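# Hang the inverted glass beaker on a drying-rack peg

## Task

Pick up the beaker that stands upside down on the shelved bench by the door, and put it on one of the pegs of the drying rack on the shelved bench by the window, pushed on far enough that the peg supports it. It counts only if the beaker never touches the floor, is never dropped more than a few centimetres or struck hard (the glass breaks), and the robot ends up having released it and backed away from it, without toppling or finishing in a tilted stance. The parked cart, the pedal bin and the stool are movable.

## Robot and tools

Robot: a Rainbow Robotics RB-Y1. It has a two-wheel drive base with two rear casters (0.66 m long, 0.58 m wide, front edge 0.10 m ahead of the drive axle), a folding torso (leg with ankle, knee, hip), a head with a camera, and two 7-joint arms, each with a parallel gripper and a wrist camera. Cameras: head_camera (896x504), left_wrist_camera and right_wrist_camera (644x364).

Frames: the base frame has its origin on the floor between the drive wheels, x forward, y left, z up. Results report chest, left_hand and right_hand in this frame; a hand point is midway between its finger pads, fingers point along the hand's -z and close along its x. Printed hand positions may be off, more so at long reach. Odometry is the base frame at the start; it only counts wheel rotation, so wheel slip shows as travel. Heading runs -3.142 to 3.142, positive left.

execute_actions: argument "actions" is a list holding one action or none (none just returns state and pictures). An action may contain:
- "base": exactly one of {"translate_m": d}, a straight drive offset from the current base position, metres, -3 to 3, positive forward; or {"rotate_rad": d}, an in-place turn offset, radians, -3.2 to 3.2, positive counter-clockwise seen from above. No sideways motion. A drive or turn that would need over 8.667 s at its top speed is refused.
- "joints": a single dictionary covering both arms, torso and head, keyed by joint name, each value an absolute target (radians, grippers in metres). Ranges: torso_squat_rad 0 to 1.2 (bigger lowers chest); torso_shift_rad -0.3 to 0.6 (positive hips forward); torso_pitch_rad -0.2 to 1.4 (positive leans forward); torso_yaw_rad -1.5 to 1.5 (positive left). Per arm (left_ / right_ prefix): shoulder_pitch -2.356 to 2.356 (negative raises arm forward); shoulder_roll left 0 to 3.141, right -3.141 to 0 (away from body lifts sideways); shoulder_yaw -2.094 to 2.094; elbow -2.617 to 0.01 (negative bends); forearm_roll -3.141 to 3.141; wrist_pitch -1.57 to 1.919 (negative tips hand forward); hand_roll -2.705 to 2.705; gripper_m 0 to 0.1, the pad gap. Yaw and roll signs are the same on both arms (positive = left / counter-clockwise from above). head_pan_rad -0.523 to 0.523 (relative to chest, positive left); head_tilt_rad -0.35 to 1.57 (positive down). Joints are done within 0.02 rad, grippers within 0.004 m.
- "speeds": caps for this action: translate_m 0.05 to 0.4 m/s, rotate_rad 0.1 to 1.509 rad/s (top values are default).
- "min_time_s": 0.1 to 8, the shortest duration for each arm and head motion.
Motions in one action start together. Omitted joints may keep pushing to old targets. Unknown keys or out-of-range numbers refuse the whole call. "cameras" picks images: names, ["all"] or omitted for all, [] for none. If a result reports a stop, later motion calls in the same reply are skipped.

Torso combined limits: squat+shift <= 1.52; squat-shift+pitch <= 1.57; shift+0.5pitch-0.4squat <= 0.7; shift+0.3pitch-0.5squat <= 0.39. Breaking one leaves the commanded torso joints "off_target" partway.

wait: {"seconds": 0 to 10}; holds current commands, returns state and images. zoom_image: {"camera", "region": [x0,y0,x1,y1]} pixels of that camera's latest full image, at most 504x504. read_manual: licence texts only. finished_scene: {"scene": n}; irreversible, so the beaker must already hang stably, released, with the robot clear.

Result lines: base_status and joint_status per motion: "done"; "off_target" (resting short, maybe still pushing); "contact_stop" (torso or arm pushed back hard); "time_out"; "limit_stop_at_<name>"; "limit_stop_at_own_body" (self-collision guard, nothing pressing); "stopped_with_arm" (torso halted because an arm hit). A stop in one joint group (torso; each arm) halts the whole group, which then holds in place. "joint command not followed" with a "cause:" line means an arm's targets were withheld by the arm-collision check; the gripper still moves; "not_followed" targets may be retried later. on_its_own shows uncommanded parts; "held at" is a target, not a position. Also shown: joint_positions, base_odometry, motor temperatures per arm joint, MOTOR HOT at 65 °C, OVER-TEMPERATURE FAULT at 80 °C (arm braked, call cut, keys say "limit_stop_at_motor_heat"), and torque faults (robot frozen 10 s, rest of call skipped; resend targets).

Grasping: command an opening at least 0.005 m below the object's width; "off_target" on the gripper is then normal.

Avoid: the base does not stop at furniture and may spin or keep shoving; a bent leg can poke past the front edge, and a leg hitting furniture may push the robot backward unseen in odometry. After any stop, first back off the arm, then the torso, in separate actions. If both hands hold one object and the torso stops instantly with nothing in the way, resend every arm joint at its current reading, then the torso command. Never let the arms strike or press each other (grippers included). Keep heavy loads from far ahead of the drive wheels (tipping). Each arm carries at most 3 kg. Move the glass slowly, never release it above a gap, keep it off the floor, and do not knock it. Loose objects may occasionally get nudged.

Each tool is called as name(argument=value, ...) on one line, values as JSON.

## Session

execute_actions(actions=[])

Scene clock: 0.00 s.
Motor temperatures (°C, as the motors report them): left_arm=[33 36 33 34 37 37 41] | right_arm=[35 32 33 29 38 44 42]
base_odometry: x=+0.000 y=+0.000 heading=+0.000 (m, m, rad; odometry frame)
base_status: not commanded
joint_positions: torso_squat_rad=+0.350 torso_shift_rad=+0.001 torso_pitch_rad=+0.002 torso_yaw_rad=+0.000 left_shoulder_pitch_rad=-0.001 left_shoulder_roll_rad=+0.006 left_shoulder_yaw_rad=+0.040 left_elbow_rad=-0.255 left_forearm_roll_rad=+0.041 left_wrist_pitch_rad=+0.051 left_hand_roll_rad=-0.001 left_gripper_m=+0.101 right_shoulder_pitch_rad=-0.031 right_shoulder_roll_rad=-0.037 right_shoulder_yaw_rad=-0.007 right_elbow_rad=-0.237 right_forearm_roll_rad=-0.041 right_wrist_pitch_rad=+0.003 right_hand_roll_rad=+0.040 right_gripper_m=+0.101 head_pan_rad=+0.000 head_tilt_rad=+0.401
joint_status: not commanded
chest: x=-0.2268 y=-0.0007 z=+1.2475 quat_wxyz=(+1.000, +0.001, +0.001, +0.000) (m; base frame)
left_hand: x=-0.1151 y=+0.2283 z=+0.5704 quat_wxyz=(+0.994, +0.002, -0.101, +0.039) (m; base frame)
right_hand: x=-0.0916 y=-0.2478 z=+0.5748 quat_wxyz=(+0.991, -0.018, -0.130, +0.003) (m; base frame)
pictures: head_camera, left_wrist_camera, right_wrist_camera
camera_calibration (this result's frames):
head_camera: T_world_to_cam=[[0.0215777, -0.999718, 0.00989138, -0.0169533], [-0.384238, -0.0174263, -0.923069, 1.3157], [0.922982, 0.0161171, -0.384506, 0.694012], [0, 0, 0, 1]] pos_world=[-0.13465, -0.00520612, 1.48151]
left_wrist_camera: T_world_to_cam=[[0.985525, 0.0936887, 0.141288, 0.0149493], [-0.0240514, -0.747719, 0.66358, -0.181596], [0.167814, -0.657373, -0.734642, 0.67946], [0, 0, 0, 1]] pos_world=[-0.133123, 0.309475, 0.617551]
right_wrist_camera: T_world_to_cam=[[-0.962424, 0.0610859, -0.26459, 0.0892076], [-0.116705, 0.78675, 0.60614, -0.131953], [0.245193, 0.614242, -0.750058, 0.692755], [0, 0, 0, 1]] pos_world=[-0.0994024, -0.327154, 0.623191]
Images, in order (width x height): head_camera 896x504, left_wrist_camera 644x364, right_wrist_camera 644x364.

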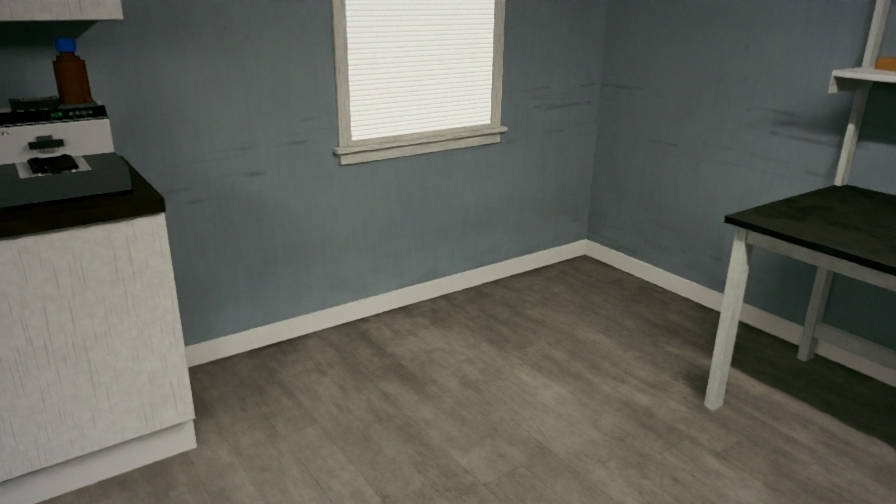

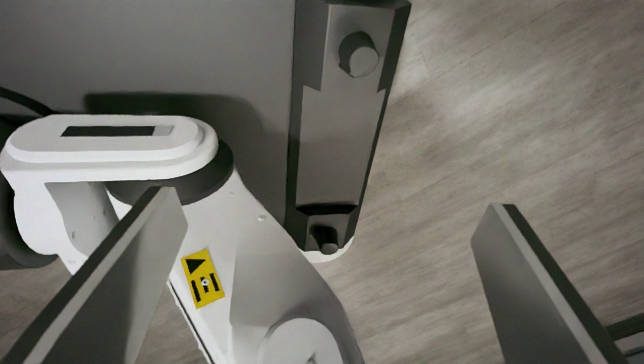

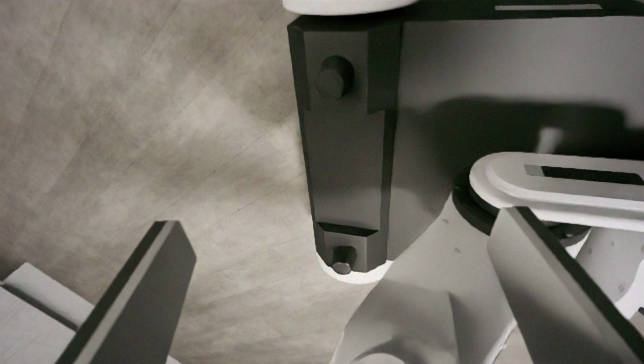

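Same layout, lower bench. Look at rack, then turn left toward the door bench.

execute_actions(actions=[{"joints":{"head_pan_rad":-0.52,"torso_yaw_rad":-0.2,"head_tilt_rad":0.3}}], cameras=["head_camera"])

execute_actions(actions=[{"base":{"rotate_rad":2.3},"joints":{"head_pan_rad":0,"torso_yaw_rad":0,"head_tilt_rad":0.35}}], cameras=["head_camera"])

Scene clock: 1.43 s.
Motor temperatures (°C, as the motors report them): left_arm=[33 36 33 34 37 37 41] | right_arm=[35 32 33 29 38 44 42]
base_odometry: x=+0.000 y=+0.000 heading=+0.000 (m, m, rad; odometry frame)
base_status: not commanded
joint_positions: torso_squat_rad=+0.350 torso_shift_rad=+0.001 torso_pitch_rad=+0.002 torso_yaw_rad=-0.200 left_shoulder_pitch_rad=-0.001 left_shoulder_roll_rad=+0.006 left_shoulder_yaw_rad=+0.040 left_elbow_rad=-0.255 left_forearm_roll_rad=+0.041 left_wrist_pitch_rad=+0.051 left_hand_roll_rad=-0.001 left_gripper_m=+0.101 right_shoulder_pitch_rad=-0.031 right_shoulder_roll_rad=-0.037 right_shoulder_yaw_rad=-0.007 right_elbow_rad=-0.237 right_forearm_roll_rad=-0.041 right_wrist_pitch_rad=+0.003 right_hand_roll_rad=+0.040 right_gripper_m=+0.101 head_pan_rad=-0.520 head_tilt_rad=+0.300
joint_status: all done
chest: x=-0.2268 y=-0.0007 z=+1.2475 quat_wxyz=(+0.995, +0.000, +0.001, -0.100) (m; base frame)
left_hand: x=-0.0719 y=+0.2013 z=+0.5703 quat_wxyz=(+0.993, -0.008, -0.101, -0.061) (m; base frame)
right_hand: x=-0.1436 y=-0.2700 z=+0.5749 quat_wxyz=(+0.987, -0.031, -0.127, -0.096) (m; base frame)
pictures: head_camera
camera_calibration (this result's frames):
head_camera: T_world_to_cam=[[-0.64412, -0.764807, 0.0133808, -0.161488], [-0.230166, 0.177104, -0.9569, 1.39702], [0.729474, -0.619439, -0.290109, 0.514826], [0, 0, 0, 1]] pos_world=[-0.158024, -0.0520222, 1.48833]
Images, in order (width x height): head_camera 896x504.

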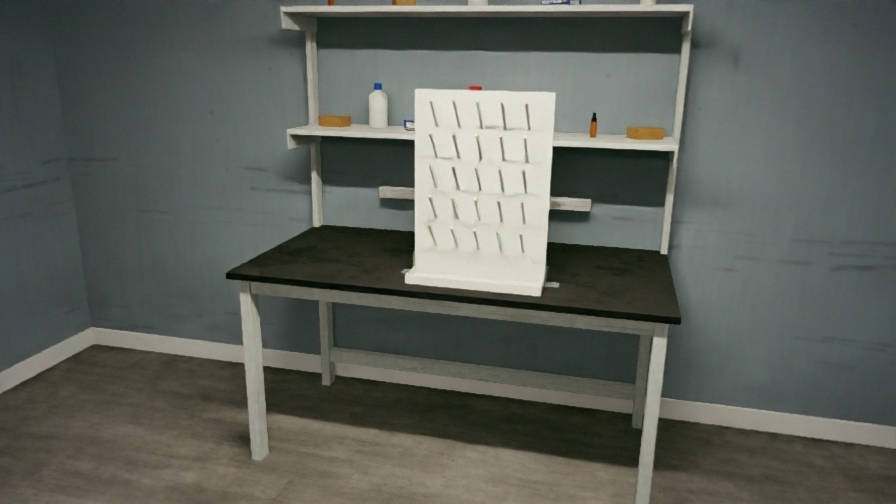

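Scene clock: 6.30 s.
Motor temperatures (°C, as the motors report them): left_arm=[33 36 33 34 37 37 41] | right_arm=[35 32 33 29 38 44 42]
base_odometry: x=+0.000 y=+0.000 heading=+2.299 (m, m, rad; odometry frame)
base_status: done
joint_positions: torso_squat_rad=+0.350 torso_shift_rad=+0.001 torso_pitch_rad=+0.002 torso_yaw_rad=+0.000 left_shoulder_pitch_rad=-0.001 left_shoulder_roll_rad=+0.006 left_shoulder_yaw_rad=+0.040 left_elbow_rad=-0.255 left_forearm_roll_rad=+0.041 left_wrist_pitch_rad=+0.051 left_hand_roll_rad=-0.001 left_gripper_m=+0.101 right_shoulder_pitch_rad=-0.031 right_shoulder_roll_rad=-0.038 right_shoulder_yaw_rad=-0.007 right_elbow_rad=-0.237 right_forearm_roll_rad=-0.041 right_wrist_pitch_rad=+0.003 right_hand_roll_rad=+0.040 right_gripper_m=+0.101 head_pan_rad=+0.000 head_tilt_rad=+0.350
joint_status: all done
chest: x=-0.2268 y=-0.0007 z=+1.2475 quat_wxyz=(+1.000, +0.001, +0.001, +0.000) (m; base frame)
left_hand: x=-0.1151 y=+0.2283 z=+0.5704 quat_wxyz=(+0.994, +0.002, -0.101, +0.039) (m; base frame)
right_hand: x=-0.0917 y=-0.2479 z=+0.5748 quat_wxyz=(+0.991, -0.018, -0.130, +0.003) (m; base frame)
pictures: head_camera
camera_calibration (this result's frames):
head_camera: T_world_to_cam=[[0.0205817, -0.999728, 0.0109826, -0.0187183], [-0.336903, -0.0172775, -0.941381, 1.35187], [0.941314, 0.0156752, -0.337167, 0.629273], [0, 0, 0, 1]] pos_world=[-0.136508, -0.00522016, 1.485]
Images, in order (width x height): head_camera 896x504.

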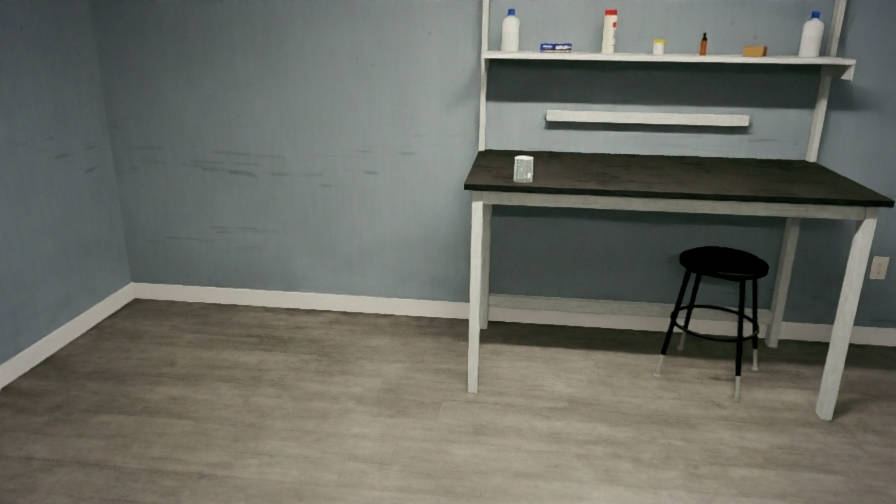

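execute_actions(actions=[{"base":{"translate_m":1.82},"joints":{"head_tilt_rad":0.5,"head_pan_rad":-0.25,"torso_pitch_rad":0.27,"torso_squat_rad":0.05,"torso_yaw_rad":-0.05,"right_shoulder_pitch_rad":-1.457,"right_shoulder_roll_rad":-0.308,"right_shoulder_yaw_rad":-0.347,"right_elbow_rad":-0.637,"right_forearm_roll_rad":0,"right_wrist_pitch_rad":1.817,"right_hand_roll_rad":0,"left_shoulder_pitch_rad":-0.2},"min_time_s":3.5}], cameras=["head_camera","right_wrist_camera"])

Scene clock: 13.07 s.
Motor temperatures (°C, as the motors report them): left_arm=[33 36 33 34 37 37 41] | right_arm=[35 32 33 29 38 44 42]
base_odometry: x=-1.212 y=+1.357 heading=+2.300 (m, m, rad; odometry frame)
base_status: done
joint_positions: torso_squat_rad=+0.050 torso_shift_rad=+0.001 torso_pitch_rad=+0.270 torso_yaw_rad=-0.050 left_shoulder_pitch_rad=-0.200 left_shoulder_roll_rad=+0.006 left_shoulder_yaw_rad=+0.040 left_elbow_rad=-0.255 left_forearm_roll_rad=+0.041 left_wrist_pitch_rad=+0.051 left_hand_roll_rad=-0.001 left_gripper_m=+0.101 right_shoulder_pitch_rad=-1.457 right_shoulder_roll_rad=-0.308 right_shoulder_yaw_rad=-0.347 right_elbow_rad=-0.637 right_forearm_roll_rad=+0.000 right_wrist_pitch_rad=+1.817 right_hand_roll_rad=+0.000 right_gripper_m=+0.101 head_pan_rad=-0.250 head_tilt_rad=+0.500
joint_status: all done
chest: x=-0.1447 y=-0.0007 z=+1.2778 quat_wxyz=(+0.991, -0.003, +0.135, -0.025) (m; base frame)
left_hand: x=-0.0634 y=+0.2029 z=+0.5884 quat_wxyz=(+0.998, -0.012, -0.061, -0.018) (m; base frame)
right_hand: x=+0.3882 y=-0.2492 z=+1.0832 quat_wxyz=(+1.000, -0.006, +0.000, -0.024) (m; base frame)
pictures: head_camera, right_wrist_camera
camera_calibration (this result's frames):
head_camera: T_world_to_cam=[[-0.261919, -0.961713, 0.0806625, -0.144589], [-0.675157, 0.122869, -0.72737, 1.0764], [0.68961, -0.244971, -0.681489, 0.994858], [0, 0, 0, 1]] pos_world=[0.00280278, -0.0275972, 1.47259]
right_wrist_camera: T_world_to_cam=[[-0.99275, 0.120022, -0.00650729, 0.432486], [0.0888249, 0.769028, 0.633014, -0.496342], [0.0809798, 0.627846, -0.774113, 1.05043], [0, 0, 0, 1]] pos_world=[0.388374, -0.329718, 1.13016]
Images, in order (width x height): head_camera 896x504, right_wrist_camera 644x364.

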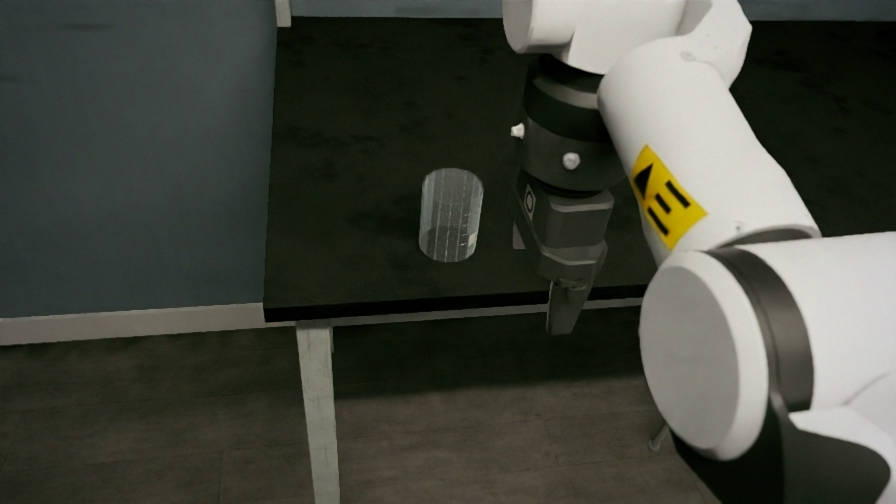

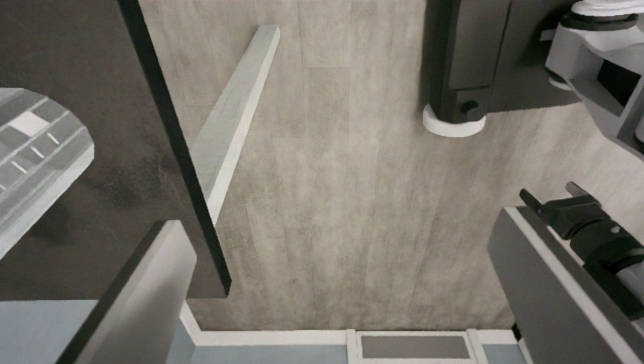

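execute_actions(actions=[{"base":{"translate_m":0.2},"joints":{"torso_yaw_rad":-0.025}}], cameras=["right_wrist_camera"])

Scene clock: 15.43 s.
Motor temperatures (°C, as the motors report them): left_arm=[33 36 33 34 37 37 41] | right_arm=[35 32 33 29 38 44 42]
base_odometry: x=-1.346 y=+1.506 heading=+2.301 (m, m, rad; odometry frame)
base_status: done
joint_positions: torso_squat_rad=+0.050 torso_shift_rad=+0.001 torso_pitch_rad=+0.270 torso_yaw_rad=-0.025 left_shoulder_pitch_rad=-0.200 left_shoulder_roll_rad=+0.006 left_shoulder_yaw_rad=+0.040 left_elbow_rad=-0.255 left_forearm_roll_rad=+0.041 left_wrist_pitch_rad=+0.051 left_hand_roll_rad=-0.001 left_gripper_m=+0.101 right_shoulder_pitch_rad=-1.457 right_shoulder_roll_rad=-0.308 right_shoulder_yaw_rad=-0.347 right_elbow_rad=-0.637 right_forearm_roll_rad=+0.000 right_wrist_pitch_rad=+1.817 right_hand_roll_rad=+0.000 right_gripper_m=+0.101 head_pan_rad=-0.250 head_tilt_rad=+0.500
joint_status: all done
chest: x=-0.1447 y=-0.0007 z=+1.2778 quat_wxyz=(+0.991, -0.001, +0.135, -0.012) (m; base frame)
left_hand: x=-0.0683 y=+0.2094 z=+0.5898 quat_wxyz=(+0.998, -0.008, -0.061, -0.006) (m; base frame)
right_hand: x=+0.3941 y=-0.2350 z=+1.0816 quat_wxyz=(+1.000, -0.003, +0.000, -0.012) (m; base frame)
pictures: right_wrist_camera
camera_calibration (this result's frames):
right_wrist_camera: T_world_to_cam=[[-0.995344, 0.0962101, -0.00586123, 0.431332], [0.070355, 0.766733, 0.6381, -0.50555], [0.0658857, 0.634716, -0.769931, 1.04289], [0, 0, 0, 1]] pos_world=[0.39618, -0.315815, 1.12807]
Images, in order (width x height): right_wrist_camera 644x364.

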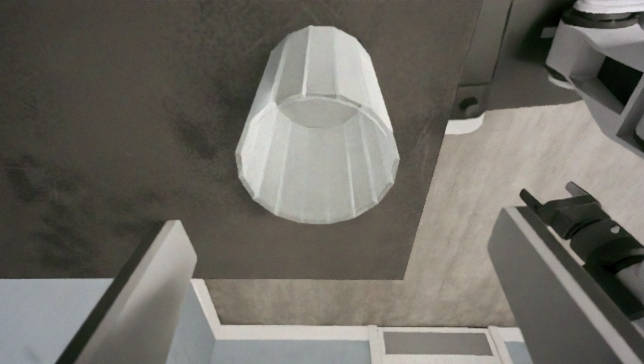

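execute_actions(actions=[{"joints":{"torso_yaw_rad":-0.008,"torso_shift_rad":0.012,"torso_squat_rad":0.505}}], cameras=["right_wrist_camera"])

execute_actions(actions=[{"joints":{"right_gripper_m":0.06}}], cameras=["right_wrist_camera"])

Scene clock: 18.37 s.
Motor temperatures (°C, as the motors report them): left_arm=[33 36 33 34 37 37 41] | right_arm=[36 32 33 29 38 44 42]
base_odometry: x=-1.346 y=+1.506 heading=+2.301 (m, m, rad; odometry frame)
base_status: not commanded
joint_positions: torso_squat_rad=+0.505 torso_shift_rad=+0.012 torso_pitch_rad=+0.270 torso_yaw_rad=-0.008 left_shoulder_pitch_rad=-0.200 left_shoulder_roll_rad=+0.006 left_shoulder_yaw_rad=+0.040 left_elbow_rad=-0.255 left_forearm_roll_rad=+0.041 left_wrist_pitch_rad=+0.051 left_hand_roll_rad=-0.001 left_gripper_m=+0.101 right_shoulder_pitch_rad=-1.457 right_shoulder_roll_rad=-0.308 right_shoulder_yaw_rad=-0.347 right_elbow_rad=-0.637 right_forearm_roll_rad=+0.000 right_wrist_pitch_rad=+1.817 right_hand_roll_rad=+0.000 right_gripper_m=+0.101 head_pan_rad=-0.250 head_tilt_rad=+0.500
joint_status: all done
chest: x=-0.1382 y=-0.0007 z=+1.1913 quat_wxyz=(+0.991, +0.000, +0.134, -0.004) (m; base frame)
left_hand: x=-0.0651 y=+0.2138 z=+0.5042 quat_wxyz=(+0.998, -0.005, -0.061, +0.002) (m; base frame)
right_hand: x=+0.4043 y=-0.2253 z=+0.9942 quat_wxyz=(+1.000, -0.001, +0.000, -0.004) (m; base frame)
pictures: right_wrist_camera
camera_calibration (this result's frames):
right_wrist_camera: T_world_to_cam=[[-0.996774, 0.0800458, -0.00582598, 0.436968], [0.057675, 0.764895, 0.641567, -0.456717], [0.0558111, 0.639162, -0.767044, 0.970989], [0, 0, 0, 1]] pos_world=[0.407707, -0.306256, 1.04035]
Images, in order (width x height): right_wrist_camera 644x364.

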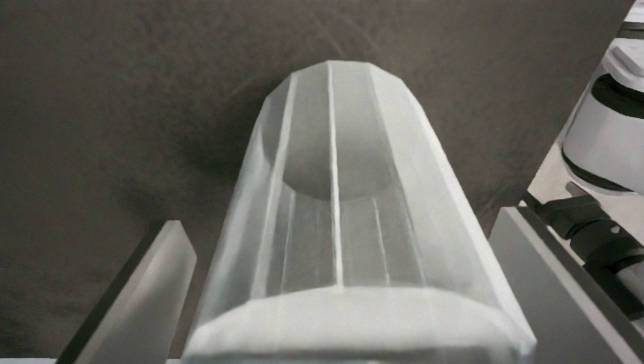

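Scene clock: 19.27 s.
Motor temperatures (°C, as the motors report them): left_arm=[33 36 33 34 37 37 41] | right_arm=[36 32 33 29 38 44 42]
base_odometry: x=-1.346 y=+1.506 heading=+2.301 (m, m, rad; odometry frame)
base_status: not commanded
joint_positions: torso_squat_rad=+0.505 torso_shift_rad=+0.012 torso_pitch_rad=+0.270 torso_yaw_rad=-0.008 left_shoulder_pitch_rad=-0.200 left_shoulder_roll_rad=+0.006 left_shoulder_yaw_rad=+0.040 left_elbow_rad=-0.255 left_forearm_roll_rad=+0.041 left_wrist_pitch_rad=+0.051 left_hand_roll_rad=-0.001 left_gripper_m=+0.101 right_shoulder_pitch_rad=-1.457 right_shoulder_roll_rad=-0.308 right_shoulder_yaw_rad=-0.347 right_elbow_rad=-0.637 right_forearm_roll_rad=+0.000 right_wrist_pitch_rad=+1.817 right_hand_roll_rad=+0.000 right_gripper_m=+0.072 head_pan_rad=-0.250 head_tilt_rad=+0.500
joint_status: right_gripper_m off_target (ended at +0.072, target +0.060)
chest: x=-0.1382 y=-0.0007 z=+1.1913 quat_wxyz=(+0.991, +0.000, +0.134, -0.004) (m; base frame)
left_hand: x=-0.0651 y=+0.2138 z=+0.5042 quat_wxyz=(+0.998, -0.005, -0.061, +0.002) (m; base frame)
right_hand: x=+0.4043 y=-0.2253 z=+0.9942 quat_wxyz=(+1.000, -0.001, +0.000, -0.004) (m; base frame)
pictures: right_wrist_camera
camera_calibration (this result's frames):
right_wrist_camera: T_world_to_cam=[[-0.996774, 0.0800452, -0.00582255, 0.436964], [0.0576767, 0.764895, 0.641567, -0.456718], [0.055808, 0.639162, -0.767045, 0.970991], [0, 0, 0, 1]] pos_world=[0.407707, -0.306256, 1.04035]
Images, in order (width x height): right_wrist_camera 644x364.

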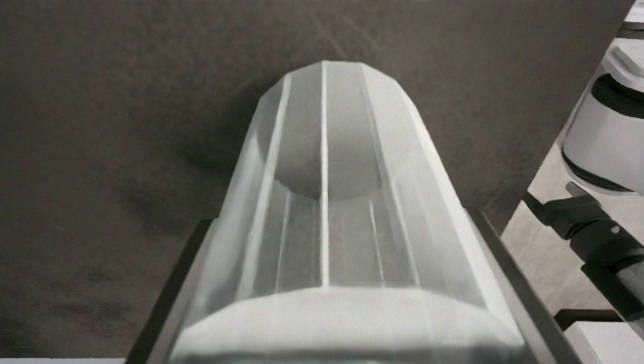

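execute_actions(actions=[{"base":{"translate_m":-0.5},"joints":{"torso_squat_rad":0.2,"torso_pitch_rad":0,"torso_yaw_rad":0,"torso_shift_rad":0,"left_shoulder_pitch_rad":0,"right_elbow_rad":-1.0,"head_pan_rad":0,"head_tilt_rad":0.2},"min_time_s":2}], cameras=[])

execute_actions(actions=[{"base":{"rotate_rad":-3.096},"joints":{"right_shoulder_pitch_rad":-0.629,"right_shoulder_roll_rad":-0.063,"right_shoulder_yaw_rad":-0.203,"right_elbow_rad":-1.9,"right_wrist_pitch_rad":1.87},"min_time_s":2}], cameras=["head_camera","right_wrist_camera"])

Scene clock: 24.47 s.
Motor temperatures (°C, as the motors report them): left_arm=[33 36 33 34 37 37 41] | right_arm=[36 32 33 29 38 44 42]
base_odometry: x=-1.012 y=+1.134 heading=+2.302 (m, m, rad; odometry frame)
base_status: done
joint_positions: torso_squat_rad=+0.200 torso_shift_rad=+0.000 torso_pitch_rad=+0.000 torso_yaw_rad=+0.000 left_shoulder_pitch_rad=+0.000 left_shoulder_roll_rad=+0.006 left_shoulder_yaw_rad=+0.040 left_elbow_rad=-0.255 left_forearm_roll_rad=+0.041 left_wrist_pitch_rad=+0.051 left_hand_roll_rad=-0.001 left_gripper_m=+0.101 right_shoulder_pitch_rad=-1.457 right_shoulder_roll_rad=-0.308 right_shoulder_yaw_rad=-0.347 right_elbow_rad=-1.000 right_forearm_roll_rad=+0.000 right_wrist_pitch_rad=+1.817 right_hand_roll_rad=+0.000 right_gripper_m=+0.072 head_pan_rad=+0.000 head_tilt_rad=+0.200
joint_status: all done
chest: x=-0.2281 y=-0.0007 z=+1.2760 quat_wxyz=(+1.000, +0.000, +0.000, +0.000) (m; base frame)
left_hand: x=-0.1159 y=+0.2283 z=+0.5989 quat_wxyz=(+0.994, +0.002, -0.102, +0.039) (m; base frame)
right_hand: x=+0.3732 y=-0.2209 z=+1.3450 quat_wxyz=(+0.950, +0.000, -0.311, +0.000) (m; base frame)
pictures: none
No camera images: the call's "cameras" was empty. Leave "cameras" out to get every camera's image.

Scene clock: 29.90 s.
Motor temperatures (°C, as the motors report them): left_arm=[33 36 33 34 37 37 41] | right_arm=[36 32 33 29 38 44 42]
base_odometry: x=-1.012 y=+1.134 heading=-0.793 (m, m, rad; odometry frame)
base_status: done
joint_positions: torso_squat_rad=+0.200 torso_shift_rad=+0.000 torso_pitch_rad=+0.000 torso_yaw_rad=+0.000 left_shoulder_pitch_rad=+0.000 left_shoulder_roll_rad=+0.006 left_shoulder_yaw_rad=+0.040 left_elbow_rad=-0.255 left_forearm_roll_rad=+0.041 left_wrist_pitch_rad=+0.051 left_hand_roll_rad=-0.001 left_gripper_m=+0.101 right_shoulder_pitch_rad=-0.629 right_shoulder_roll_rad=-0.063 right_shoulder_yaw_rad=-0.203 right_elbow_rad=-1.900 right_forearm_roll_rad=+0.000 right_wrist_pitch_rad=+1.870 right_hand_roll_rad=+0.000 right_gripper_m=+0.072 head_pan_rad=+0.000 head_tilt_rad=+0.200
joint_status: all done
chest: x=-0.2282 y=-0.0007 z=+1.2760 quat_wxyz=(+1.000, +0.000, +0.000, +0.000) (m; base frame)
left_hand: x=-0.1160 y=+0.2283 z=+0.5989 quat_wxyz=(+0.994, +0.002, -0.102, +0.039) (m; base frame)
right_hand: x=+0.2672 y=-0.2209 z=+1.1459 quat_wxyz=(+0.951, +0.000, -0.310, +0.000) (m; base frame)
pictures: head_camera, right_wrist_camera
camera_calibration (this result's frames):
head_camera: T_world_to_cam=[[0.0184613, -0.999732, 0.0140009, -0.0238773], [-0.190603, -0.0172655, -0.981515, 1.46751], [0.981494, 0.0154514, -0.190871, 0.432873], [0, 0, 0, 1]] pos_world=[-0.144709, -0.00522202, 1.52334]
right_wrist_camera: T_world_to_cam=[[-0.802685, 0.073071, -0.59191, 0.919005], [-0.336284, 0.764202, 0.550372, -0.339851], [0.492555, 0.640825, -0.588841, 0.771575], [0, 0, 0, 1]] pos_world=[0.243341, -0.301882, 1.18535]
Images, in order (width x height): head_camera 896x504, right_wrist_camera 644x364.

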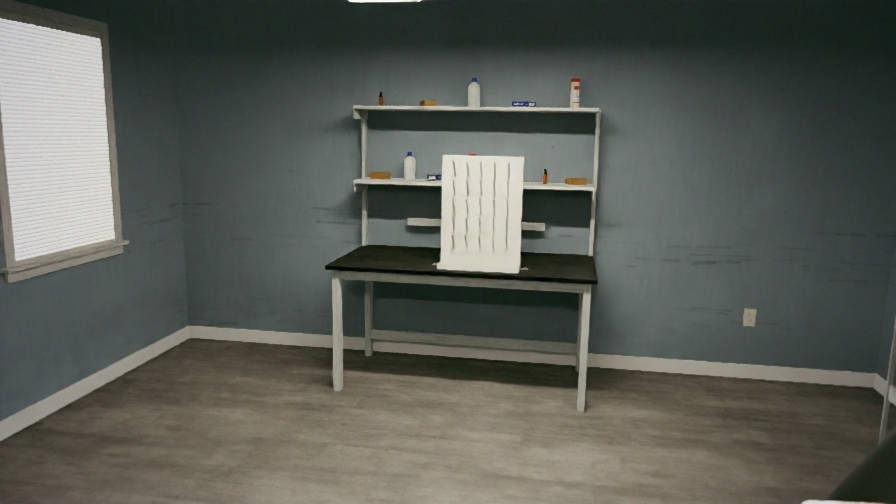

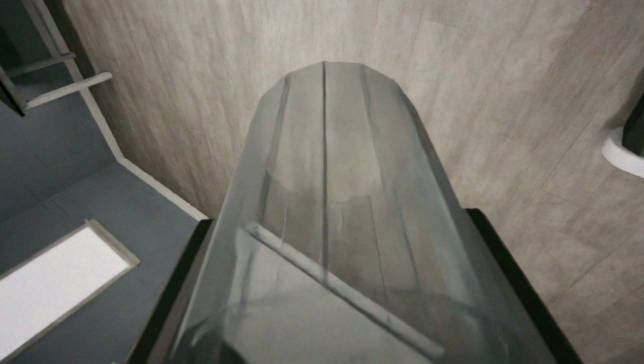

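execute_actions(actions=[{"base":{"translate_m":2.7},"joints":{"torso_shift_rad":0.2,"right_shoulder_pitch_rad":-1.64,"right_shoulder_roll_rad":-0.374,"right_shoulder_yaw_rad":-0.348,"right_elbow_rad":-1.005,"head_pan_rad":-0.2,"head_tilt_rad":0.2},"min_time_s":6.5}], cameras=["head_camera","right_wrist_camera"])

Scene clock: 38.47 s.
Motor temperatures (°C, as the motors report them): left_arm=[33 36 33 34 37 37 41] | right_arm=[36 32 33 29 38 44 42]
base_odometry: x=+0.881 y=-0.791 heading=-0.794 (m, m, rad; odometry frame)
base_status: done
joint_positions: torso_squat_rad=+0.200 torso_shift_rad=+0.200 torso_pitch_rad=+0.000 torso_yaw_rad=+0.000 left_shoulder_pitch_rad=+0.000 left_shoulder_roll_rad=+0.006 left_shoulder_yaw_rad=+0.040 left_elbow_rad=-0.255 left_forearm_roll_rad=+0.041 left_wrist_pitch_rad=+0.051 left_hand_roll_rad=-0.001 left_gripper_m=+0.101 right_shoulder_pitch_rad=-1.640 right_shoulder_roll_rad=-0.374 right_shoulder_yaw_rad=-0.348 right_elbow_rad=-1.005 right_forearm_roll_rad=+0.000 right_wrist_pitch_rad=+1.870 right_hand_roll_rad=+0.000 right_gripper_m=+0.072 head_pan_rad=-0.200 head_tilt_rad=+0.200
joint_status: all done
chest: x=-0.0916 y=-0.0007 z=+1.2623 quat_wxyz=(+1.000, +0.000, +0.000, +0.000) (m; base frame)
left_hand: x=+0.0204 y=+0.2283 z=+0.5852 quat_wxyz=(+0.994, +0.002, -0.102, +0.039) (m; base frame)
right_hand: x=+0.4917 y=-0.2207 z=+1.4402 quat_wxyz=(+0.925, +0.000, -0.380, +0.000) (m; base frame)
pictures: head_camera, right_wrist_camera
camera_calibration (this result's frames):
head_camera: T_world_to_cam=[[-0.180388, -0.983495, 0.0140354, -0.0400793], [-0.190793, 0.0209887, -0.981406, 1.47998], [0.964914, -0.179711, -0.19143, 0.29569], [0, 0, 0, 1]] pos_world=[-0.0101752, -0.0173418, 1.50963]
right_wrist_camera: T_world_to_cam=[[-0.705969, 0.072154, -0.704558, 1.38787], [-0.414788, 0.764219, 0.493882, -0.306504], [0.574073, 0.640908, -0.509586, 0.679968], [0, 0, 0, 1]] pos_world=[0.462308, -0.301701, 1.47572]
Images, in order (width x height): head_camera 896x504, right_wrist_camera 644x364.

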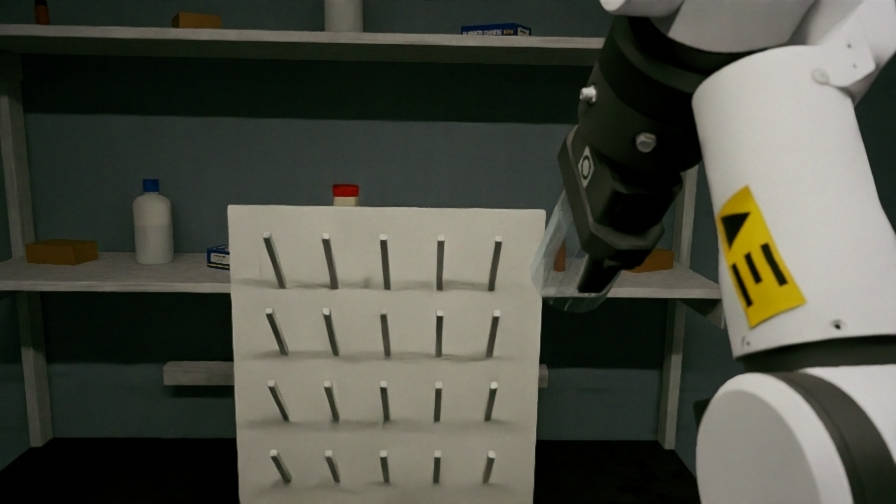

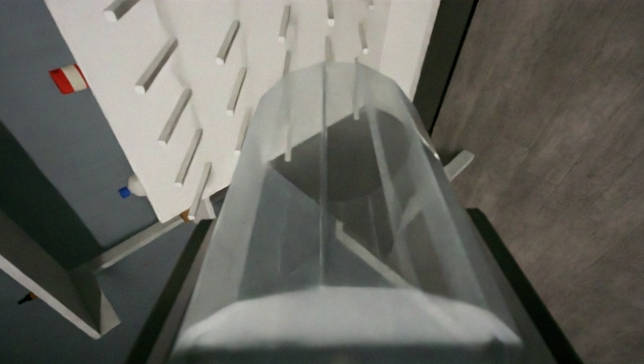

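execute_actions(actions=[{"base":{"translate_m":0.262},"joints":{"torso_yaw_rad":-0.04,"torso_squat_rad":0.12}}], cameras=["head_camera","right_wrist_camera"])

Scene clock: 41.13 s.
Motor temperatures (°C, as the motors report them): left_arm=[33 36 33 34 37 37 41] | right_arm=[36 32 33 29 38 44 42]
base_odometry: x=+1.065 y=-0.978 heading=-0.794 (m, m, rad; odometry frame)
base_status: done
joint_positions: torso_squat_rad=+0.120 torso_shift_rad=+0.200 torso_pitch_rad=+0.000 torso_yaw_rad=-0.040 left_shoulder_pitch_rad=+0.000 left_shoulder_roll_rad=+0.006 left_shoulder_yaw_rad=+0.040 left_elbow_rad=-0.255 left_forearm_roll_rad=+0.041 left_wrist_pitch_rad=+0.051 left_hand_roll_rad=-0.001 left_gripper_m=+0.101 right_shoulder_pitch_rad=-1.640 right_shoulder_roll_rad=-0.374 right_shoulder_yaw_rad=-0.348 right_elbow_rad=-1.005 right_forearm_roll_rad=+0.000 right_wrist_pitch_rad=+1.870 right_hand_roll_rad=+0.000 right_gripper_m=+0.072 head_pan_rad=-0.200 head_tilt_rad=+0.200
joint_status: all done
chest: x=-0.0899 y=-0.0007 z=+1.2710 quat_wxyz=(+1.000, +0.000, +0.000, -0.020) (m; base frame)
left_hand: x=+0.0312 y=+0.2236 z=+0.5940 quat_wxyz=(+0.995, +0.000, -0.102, +0.019) (m; base frame)
right_hand: x=+0.4842 y=-0.2438 z=+1.4490 quat_wxyz=(+0.925, -0.007, -0.380, -0.018) (m; base frame)
pictures: head_camera, right_wrist_camera
camera_calibration (this result's frames):
head_camera: T_world_to_cam=[[-0.219452, -0.975522, 0.0140371, -0.0434003], [-0.189791, 0.0285735, -0.981409, 1.48899], [0.956985, -0.218037, -0.191416, 0.294918], [0, 0, 0, 1]] pos_world=[-0.00915831, -0.0205807, 1.51837]
right_wrist_camera: T_world_to_cam=[[-0.702452, 0.100296, -0.704629, 1.39572], [-0.383997, 0.780161, 0.493857, -0.307289], [0.599257, 0.617486, -0.509512, 0.685579], [0, 0, 0, 1]] pos_world=[0.45159, -0.323586, 1.48453]
Images, in order (width x height): head_camera 896x504, right_wrist_camera 644x364.

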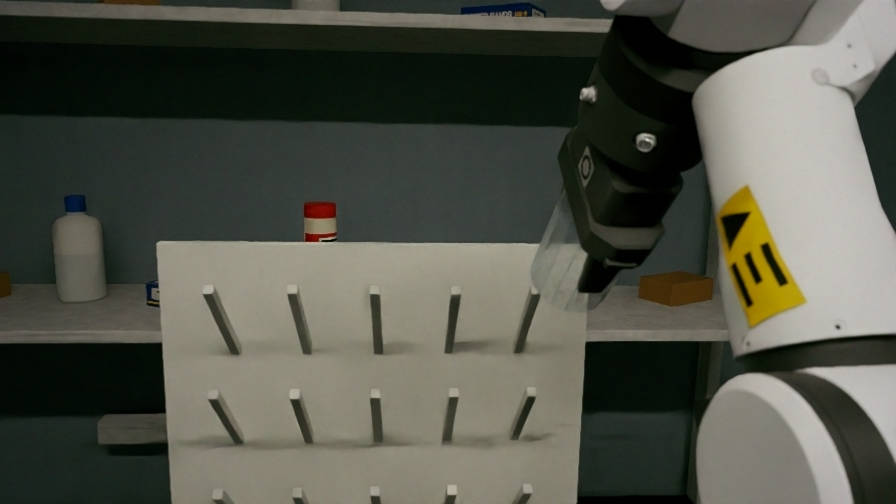

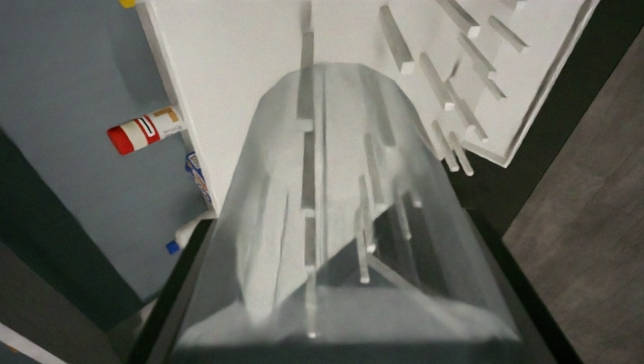

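execute_actions(actions=[{"joints":{"torso_squat_rad":0.434,"torso_shift_rad":0.353}}], cameras=["head_camera","right_wrist_camera"])

Scene clock: 43.70 s.
Motor temperatures (°C, as the motors report them): left_arm=[33 36 33 34 37 37 41] | right_arm=[36 32 33 29 38 44 42]
base_odometry: x=+1.065 y=-0.978 heading=-0.794 (m, m, rad; odometry frame)
base_status: not commanded
joint_positions: torso_squat_rad=+0.434 torso_shift_rad=+0.353 torso_pitch_rad=+0.000 torso_yaw_rad=-0.040 left_shoulder_pitch_rad=+0.000 left_shoulder_roll_rad=+0.006 left_shoulder_yaw_rad=+0.040 left_elbow_rad=-0.255 left_forearm_roll_rad=+0.041 left_wrist_pitch_rad=+0.051 left_hand_roll_rad=-0.001 left_gripper_m=+0.101 right_shoulder_pitch_rad=-1.640 right_shoulder_roll_rad=-0.374 right_shoulder_yaw_rad=-0.348 right_elbow_rad=-1.005 right_forearm_roll_rad=+0.000 right_wrist_pitch_rad=+1.870 right_hand_roll_rad=+0.000 right_gripper_m=+0.072 head_pan_rad=-0.200 head_tilt_rad=+0.200
joint_status: all done
chest: x=-0.0084 y=-0.0007 z=+1.1859 quat_wxyz=(+1.000, +0.000, +0.000, -0.020) (m; base frame)
left_hand: x=+0.1128 y=+0.2237 z=+0.5088 quat_wxyz=(+0.995, +0.000, -0.102, +0.019) (m; base frame)
right_hand: x=+0.5657 y=-0.2438 z=+1.3639 quat_wxyz=(+0.925, -0.007, -0.380, -0.018) (m; base frame)
pictures: head_camera, right_wrist_camera
camera_calibration (this result's frames):
head_camera: T_world_to_cam=[[-0.219454, -0.975522, 0.0140169, -0.0242436], [-0.189699, 0.0285731, -0.981426, 1.42088], [0.957003, -0.218037, -0.191326, 0.20051], [0, 0, 0, 1]] pos_world=[0.0723316, -0.0205306, 1.4332]
right_wrist_camera: T_world_to_cam=[[-0.702383, 0.100295, -0.704698, 1.39303], [-0.384047, 0.78016, 0.49382, -0.233915], [0.599305, 0.617487, -0.509453, 0.59323], [0, 0, 0, 1]] pos_world=[0.533083, -0.323535, 1.3994]
Images, in order (width x height): head_camera 896x504, right_wrist_camera 644x364.

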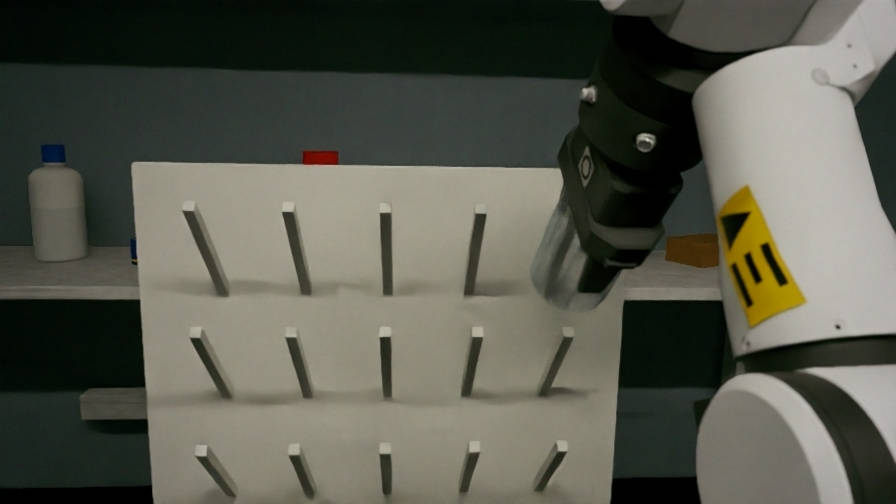

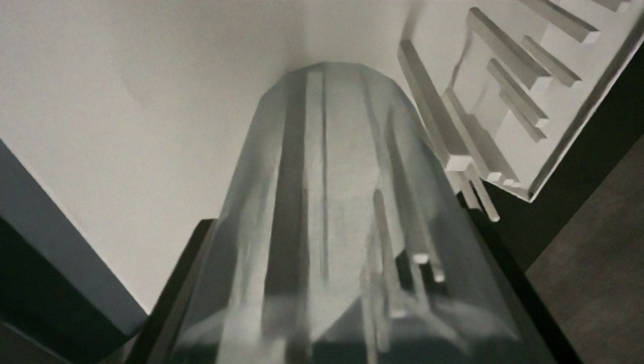

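Comparable to scene 1's release point. Release and retreat.

execute_actions(actions=[{"joints":{"right_gripper_m":0.1}}], cameras=["right_wrist_camera"])

execute_actions(actions=[{"joints":{"torso_shift_rad":0.31}}], cameras=["right_wrist_camera"])

Scene clock: 44.87 s.
Motor temperatures (°C, as the motors report them): left_arm=[33 36 33 34 37 37 41] | right_arm=[36 32 33 29 38 44 42]
base_odometry: x=+1.065 y=-0.978 heading=-0.794 (m, m, rad; odometry frame)
base_status: not commanded
joint_positions: torso_squat_rad=+0.434 torso_shift_rad=+0.353 torso_pitch_rad=+0.000 torso_yaw_rad=-0.040 left_shoulder_pitch_rad=+0.000 left_shoulder_roll_rad=+0.006 left_shoulder_yaw_rad=+0.040 left_elbow_rad=-0.255 left_forearm_roll_rad=+0.041 left_wrist_pitch_rad=+0.051 left_hand_roll_rad=-0.001 left_gripper_m=+0.101 right_shoulder_pitch_rad=-1.640 right_shoulder_roll_rad=-0.374 right_shoulder_yaw_rad=-0.348 right_elbow_rad=-1.005 right_forearm_roll_rad=+0.000 right_wrist_pitch_rad=+1.870 right_hand_roll_rad=+0.000 right_gripper_m=+0.100 head_pan_rad=-0.200 head_tilt_rad=+0.200
joint_status: all done
chest: x=-0.0084 y=-0.0007 z=+1.1859 quat_wxyz=(+1.000, +0.000, +0.000, -0.020) (m; base frame)
left_hand: x=+0.1128 y=+0.2237 z=+0.5088 quat_wxyz=(+0.995, +0.000, -0.102, +0.019) (m; base frame)
right_hand: x=+0.5657 y=-0.2438 z=+1.3639 quat_wxyz=(+0.925, -0.007, -0.380, -0.018) (m; base frame)
pictures: right_wrist_camera
camera_calibration (this result's frames):
right_wrist_camera: T_world_to_cam=[[-0.70238, 0.100297, -0.704701, 1.39304], [-0.384047, 0.780161, 0.493819, -0.233918], [0.599309, 0.617487, -0.50945, 0.59323], [0, 0, 0, 1]] pos_world=[0.533076, -0.323535, 1.39941]
Images, in order (width x height): right_wrist_camera 644x364.

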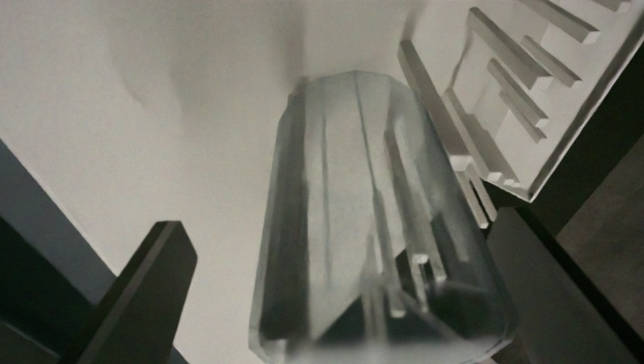

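Scene clock: 45.90 s.
Motor temperatures (°C, as the motors report them): left_arm=[33 36 33 34 37 37 41] | right_arm=[36 32 33 30 38 44 42]
base_odometry: x=+1.065 y=-0.978 heading=-0.794 (m, m, rad; odometry frame)
base_status: not commanded
joint_positions: torso_squat_rad=+0.434 torso_shift_rad=+0.310 torso_pitch_rad=+0.000 torso_yaw_rad=-0.040 left_shoulder_pitch_rad=+0.000 left_shoulder_roll_rad=+0.006 left_shoulder_yaw_rad=+0.040 left_elbow_rad=-0.255 left_forearm_roll_rad=+0.041 left_wrist_pitch_rad=+0.051 left_hand_roll_rad=-0.001 left_gripper_m=+0.101 right_shoulder_pitch_rad=-1.640 right_shoulder_roll_rad=-0.374 right_shoulder_yaw_rad=-0.348 right_elbow_rad=-1.005 right_forearm_roll_rad=+0.000 right_wrist_pitch_rad=+1.870 right_hand_roll_rad=+0.000 right_gripper_m=+0.100 head_pan_rad=-0.200 head_tilt_rad=+0.200
joint_status: all done
chest: x=-0.0344 y=-0.0007 z=+1.1948 quat_wxyz=(+1.000, +0.000, +0.000, -0.020) (m; base frame)
left_hand: x=+0.0870 y=+0.2237 z=+0.5178 quat_wxyz=(+0.995, +0.000, -0.102, +0.019) (m; base frame)
right_hand: x=+0.5397 y=-0.2438 z=+1.3730 quat_wxyz=(+0.925, -0.007, -0.380, -0.018) (m; base frame)
pictures: right_wrist_camera
camera_calibration (this result's frames):
right_wrist_camera: T_world_to_cam=[[-0.702153, 0.100284, -0.704929, 1.38133], [-0.38422, 0.780156, 0.493693, -0.248151], [0.599464, 0.617495, -0.509257, 0.613125], [0, 0, 0, 1]] pos_world=[0.507016, -0.323531, 1.40849]
Images, in order (width x height): right_wrist_camera 644x364.

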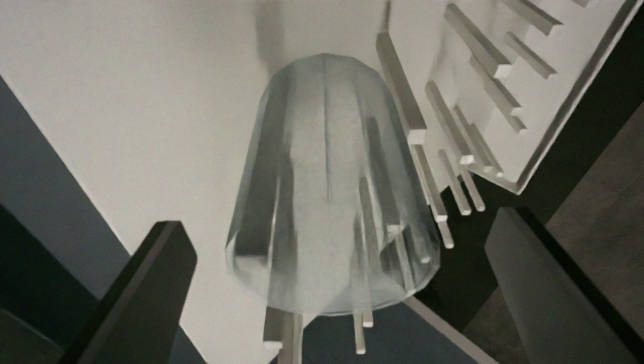

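Only ~1 cm of overlap remains; retreat up and back together.

execute_actions(actions=[{"base":{"translate_m":-0.3},"joints":{"torso_shift_rad":0.12,"torso_squat_rad":0.04}}], cameras=["head_camera"])

Scene clock: 48.23 s.
Motor temperatures (°C, as the motors report them): left_arm=[33 36 33 34 37 37 41] | right_arm=[36 32 33 30 38 44 42]
base_odometry: x=+0.855 y=-0.764 heading=-0.795 (m, m, rad; odometry frame)
base_status: done
joint_positions: torso_squat_rad=+0.040 torso_shift_rad=+0.120 torso_pitch_rad=+0.000 torso_yaw_rad=-0.040 left_shoulder_pitch_rad=+0.000 left_shoulder_roll_rad=+0.006 left_shoulder_yaw_rad=+0.040 left_elbow_rad=-0.255 left_forearm_roll_rad=+0.041 left_wrist_pitch_rad=+0.051 left_hand_roll_rad=-0.001 left_gripper_m=+0.101 right_shoulder_pitch_rad=-1.640 right_shoulder_roll_rad=-0.374 right_shoulder_yaw_rad=-0.348 right_elbow_rad=-1.005 right_forearm_roll_rad=+0.000 right_wrist_pitch_rad=+1.870 right_hand_roll_rad=+0.000 right_gripper_m=+0.100 head_pan_rad=-0.200 head_tilt_rad=+0.200
joint_status: all done
chest: x=-0.1444 y=-0.0007 z=+1.2843 quat_wxyz=(+1.000, +0.000, +0.000, -0.020) (m; base frame)
left_hand: x=-0.0233 y=+0.2236 z=+0.6073 quat_wxyz=(+0.995, +0.000, -0.102, +0.019) (m; base frame)
right_hand: x=+0.4296 y=-0.2438 z=+1.4626 quat_wxyz=(+0.925, -0.007, -0.380, -0.018) (m; base frame)
pictures: head_camera
camera_calibration (this result's frames):
head_camera: T_world_to_cam=[[-0.219473, -0.975518, 0.0139925, -0.0555035], [-0.189587, 0.0285759, -0.981448, 1.49179], [0.957021, -0.218054, -0.191217, 0.34938], [0, 0, 0, 1]] pos_world=[-0.0637226, -0.0205899, 1.5317]
Images, in order (width x height): head_camera 896x504.

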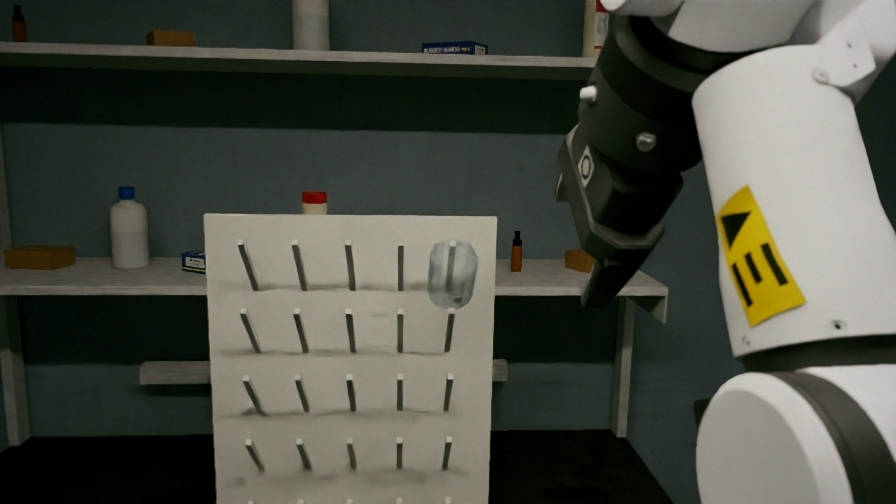

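finished_scene(scene=2)

The scene is finished: the task was done.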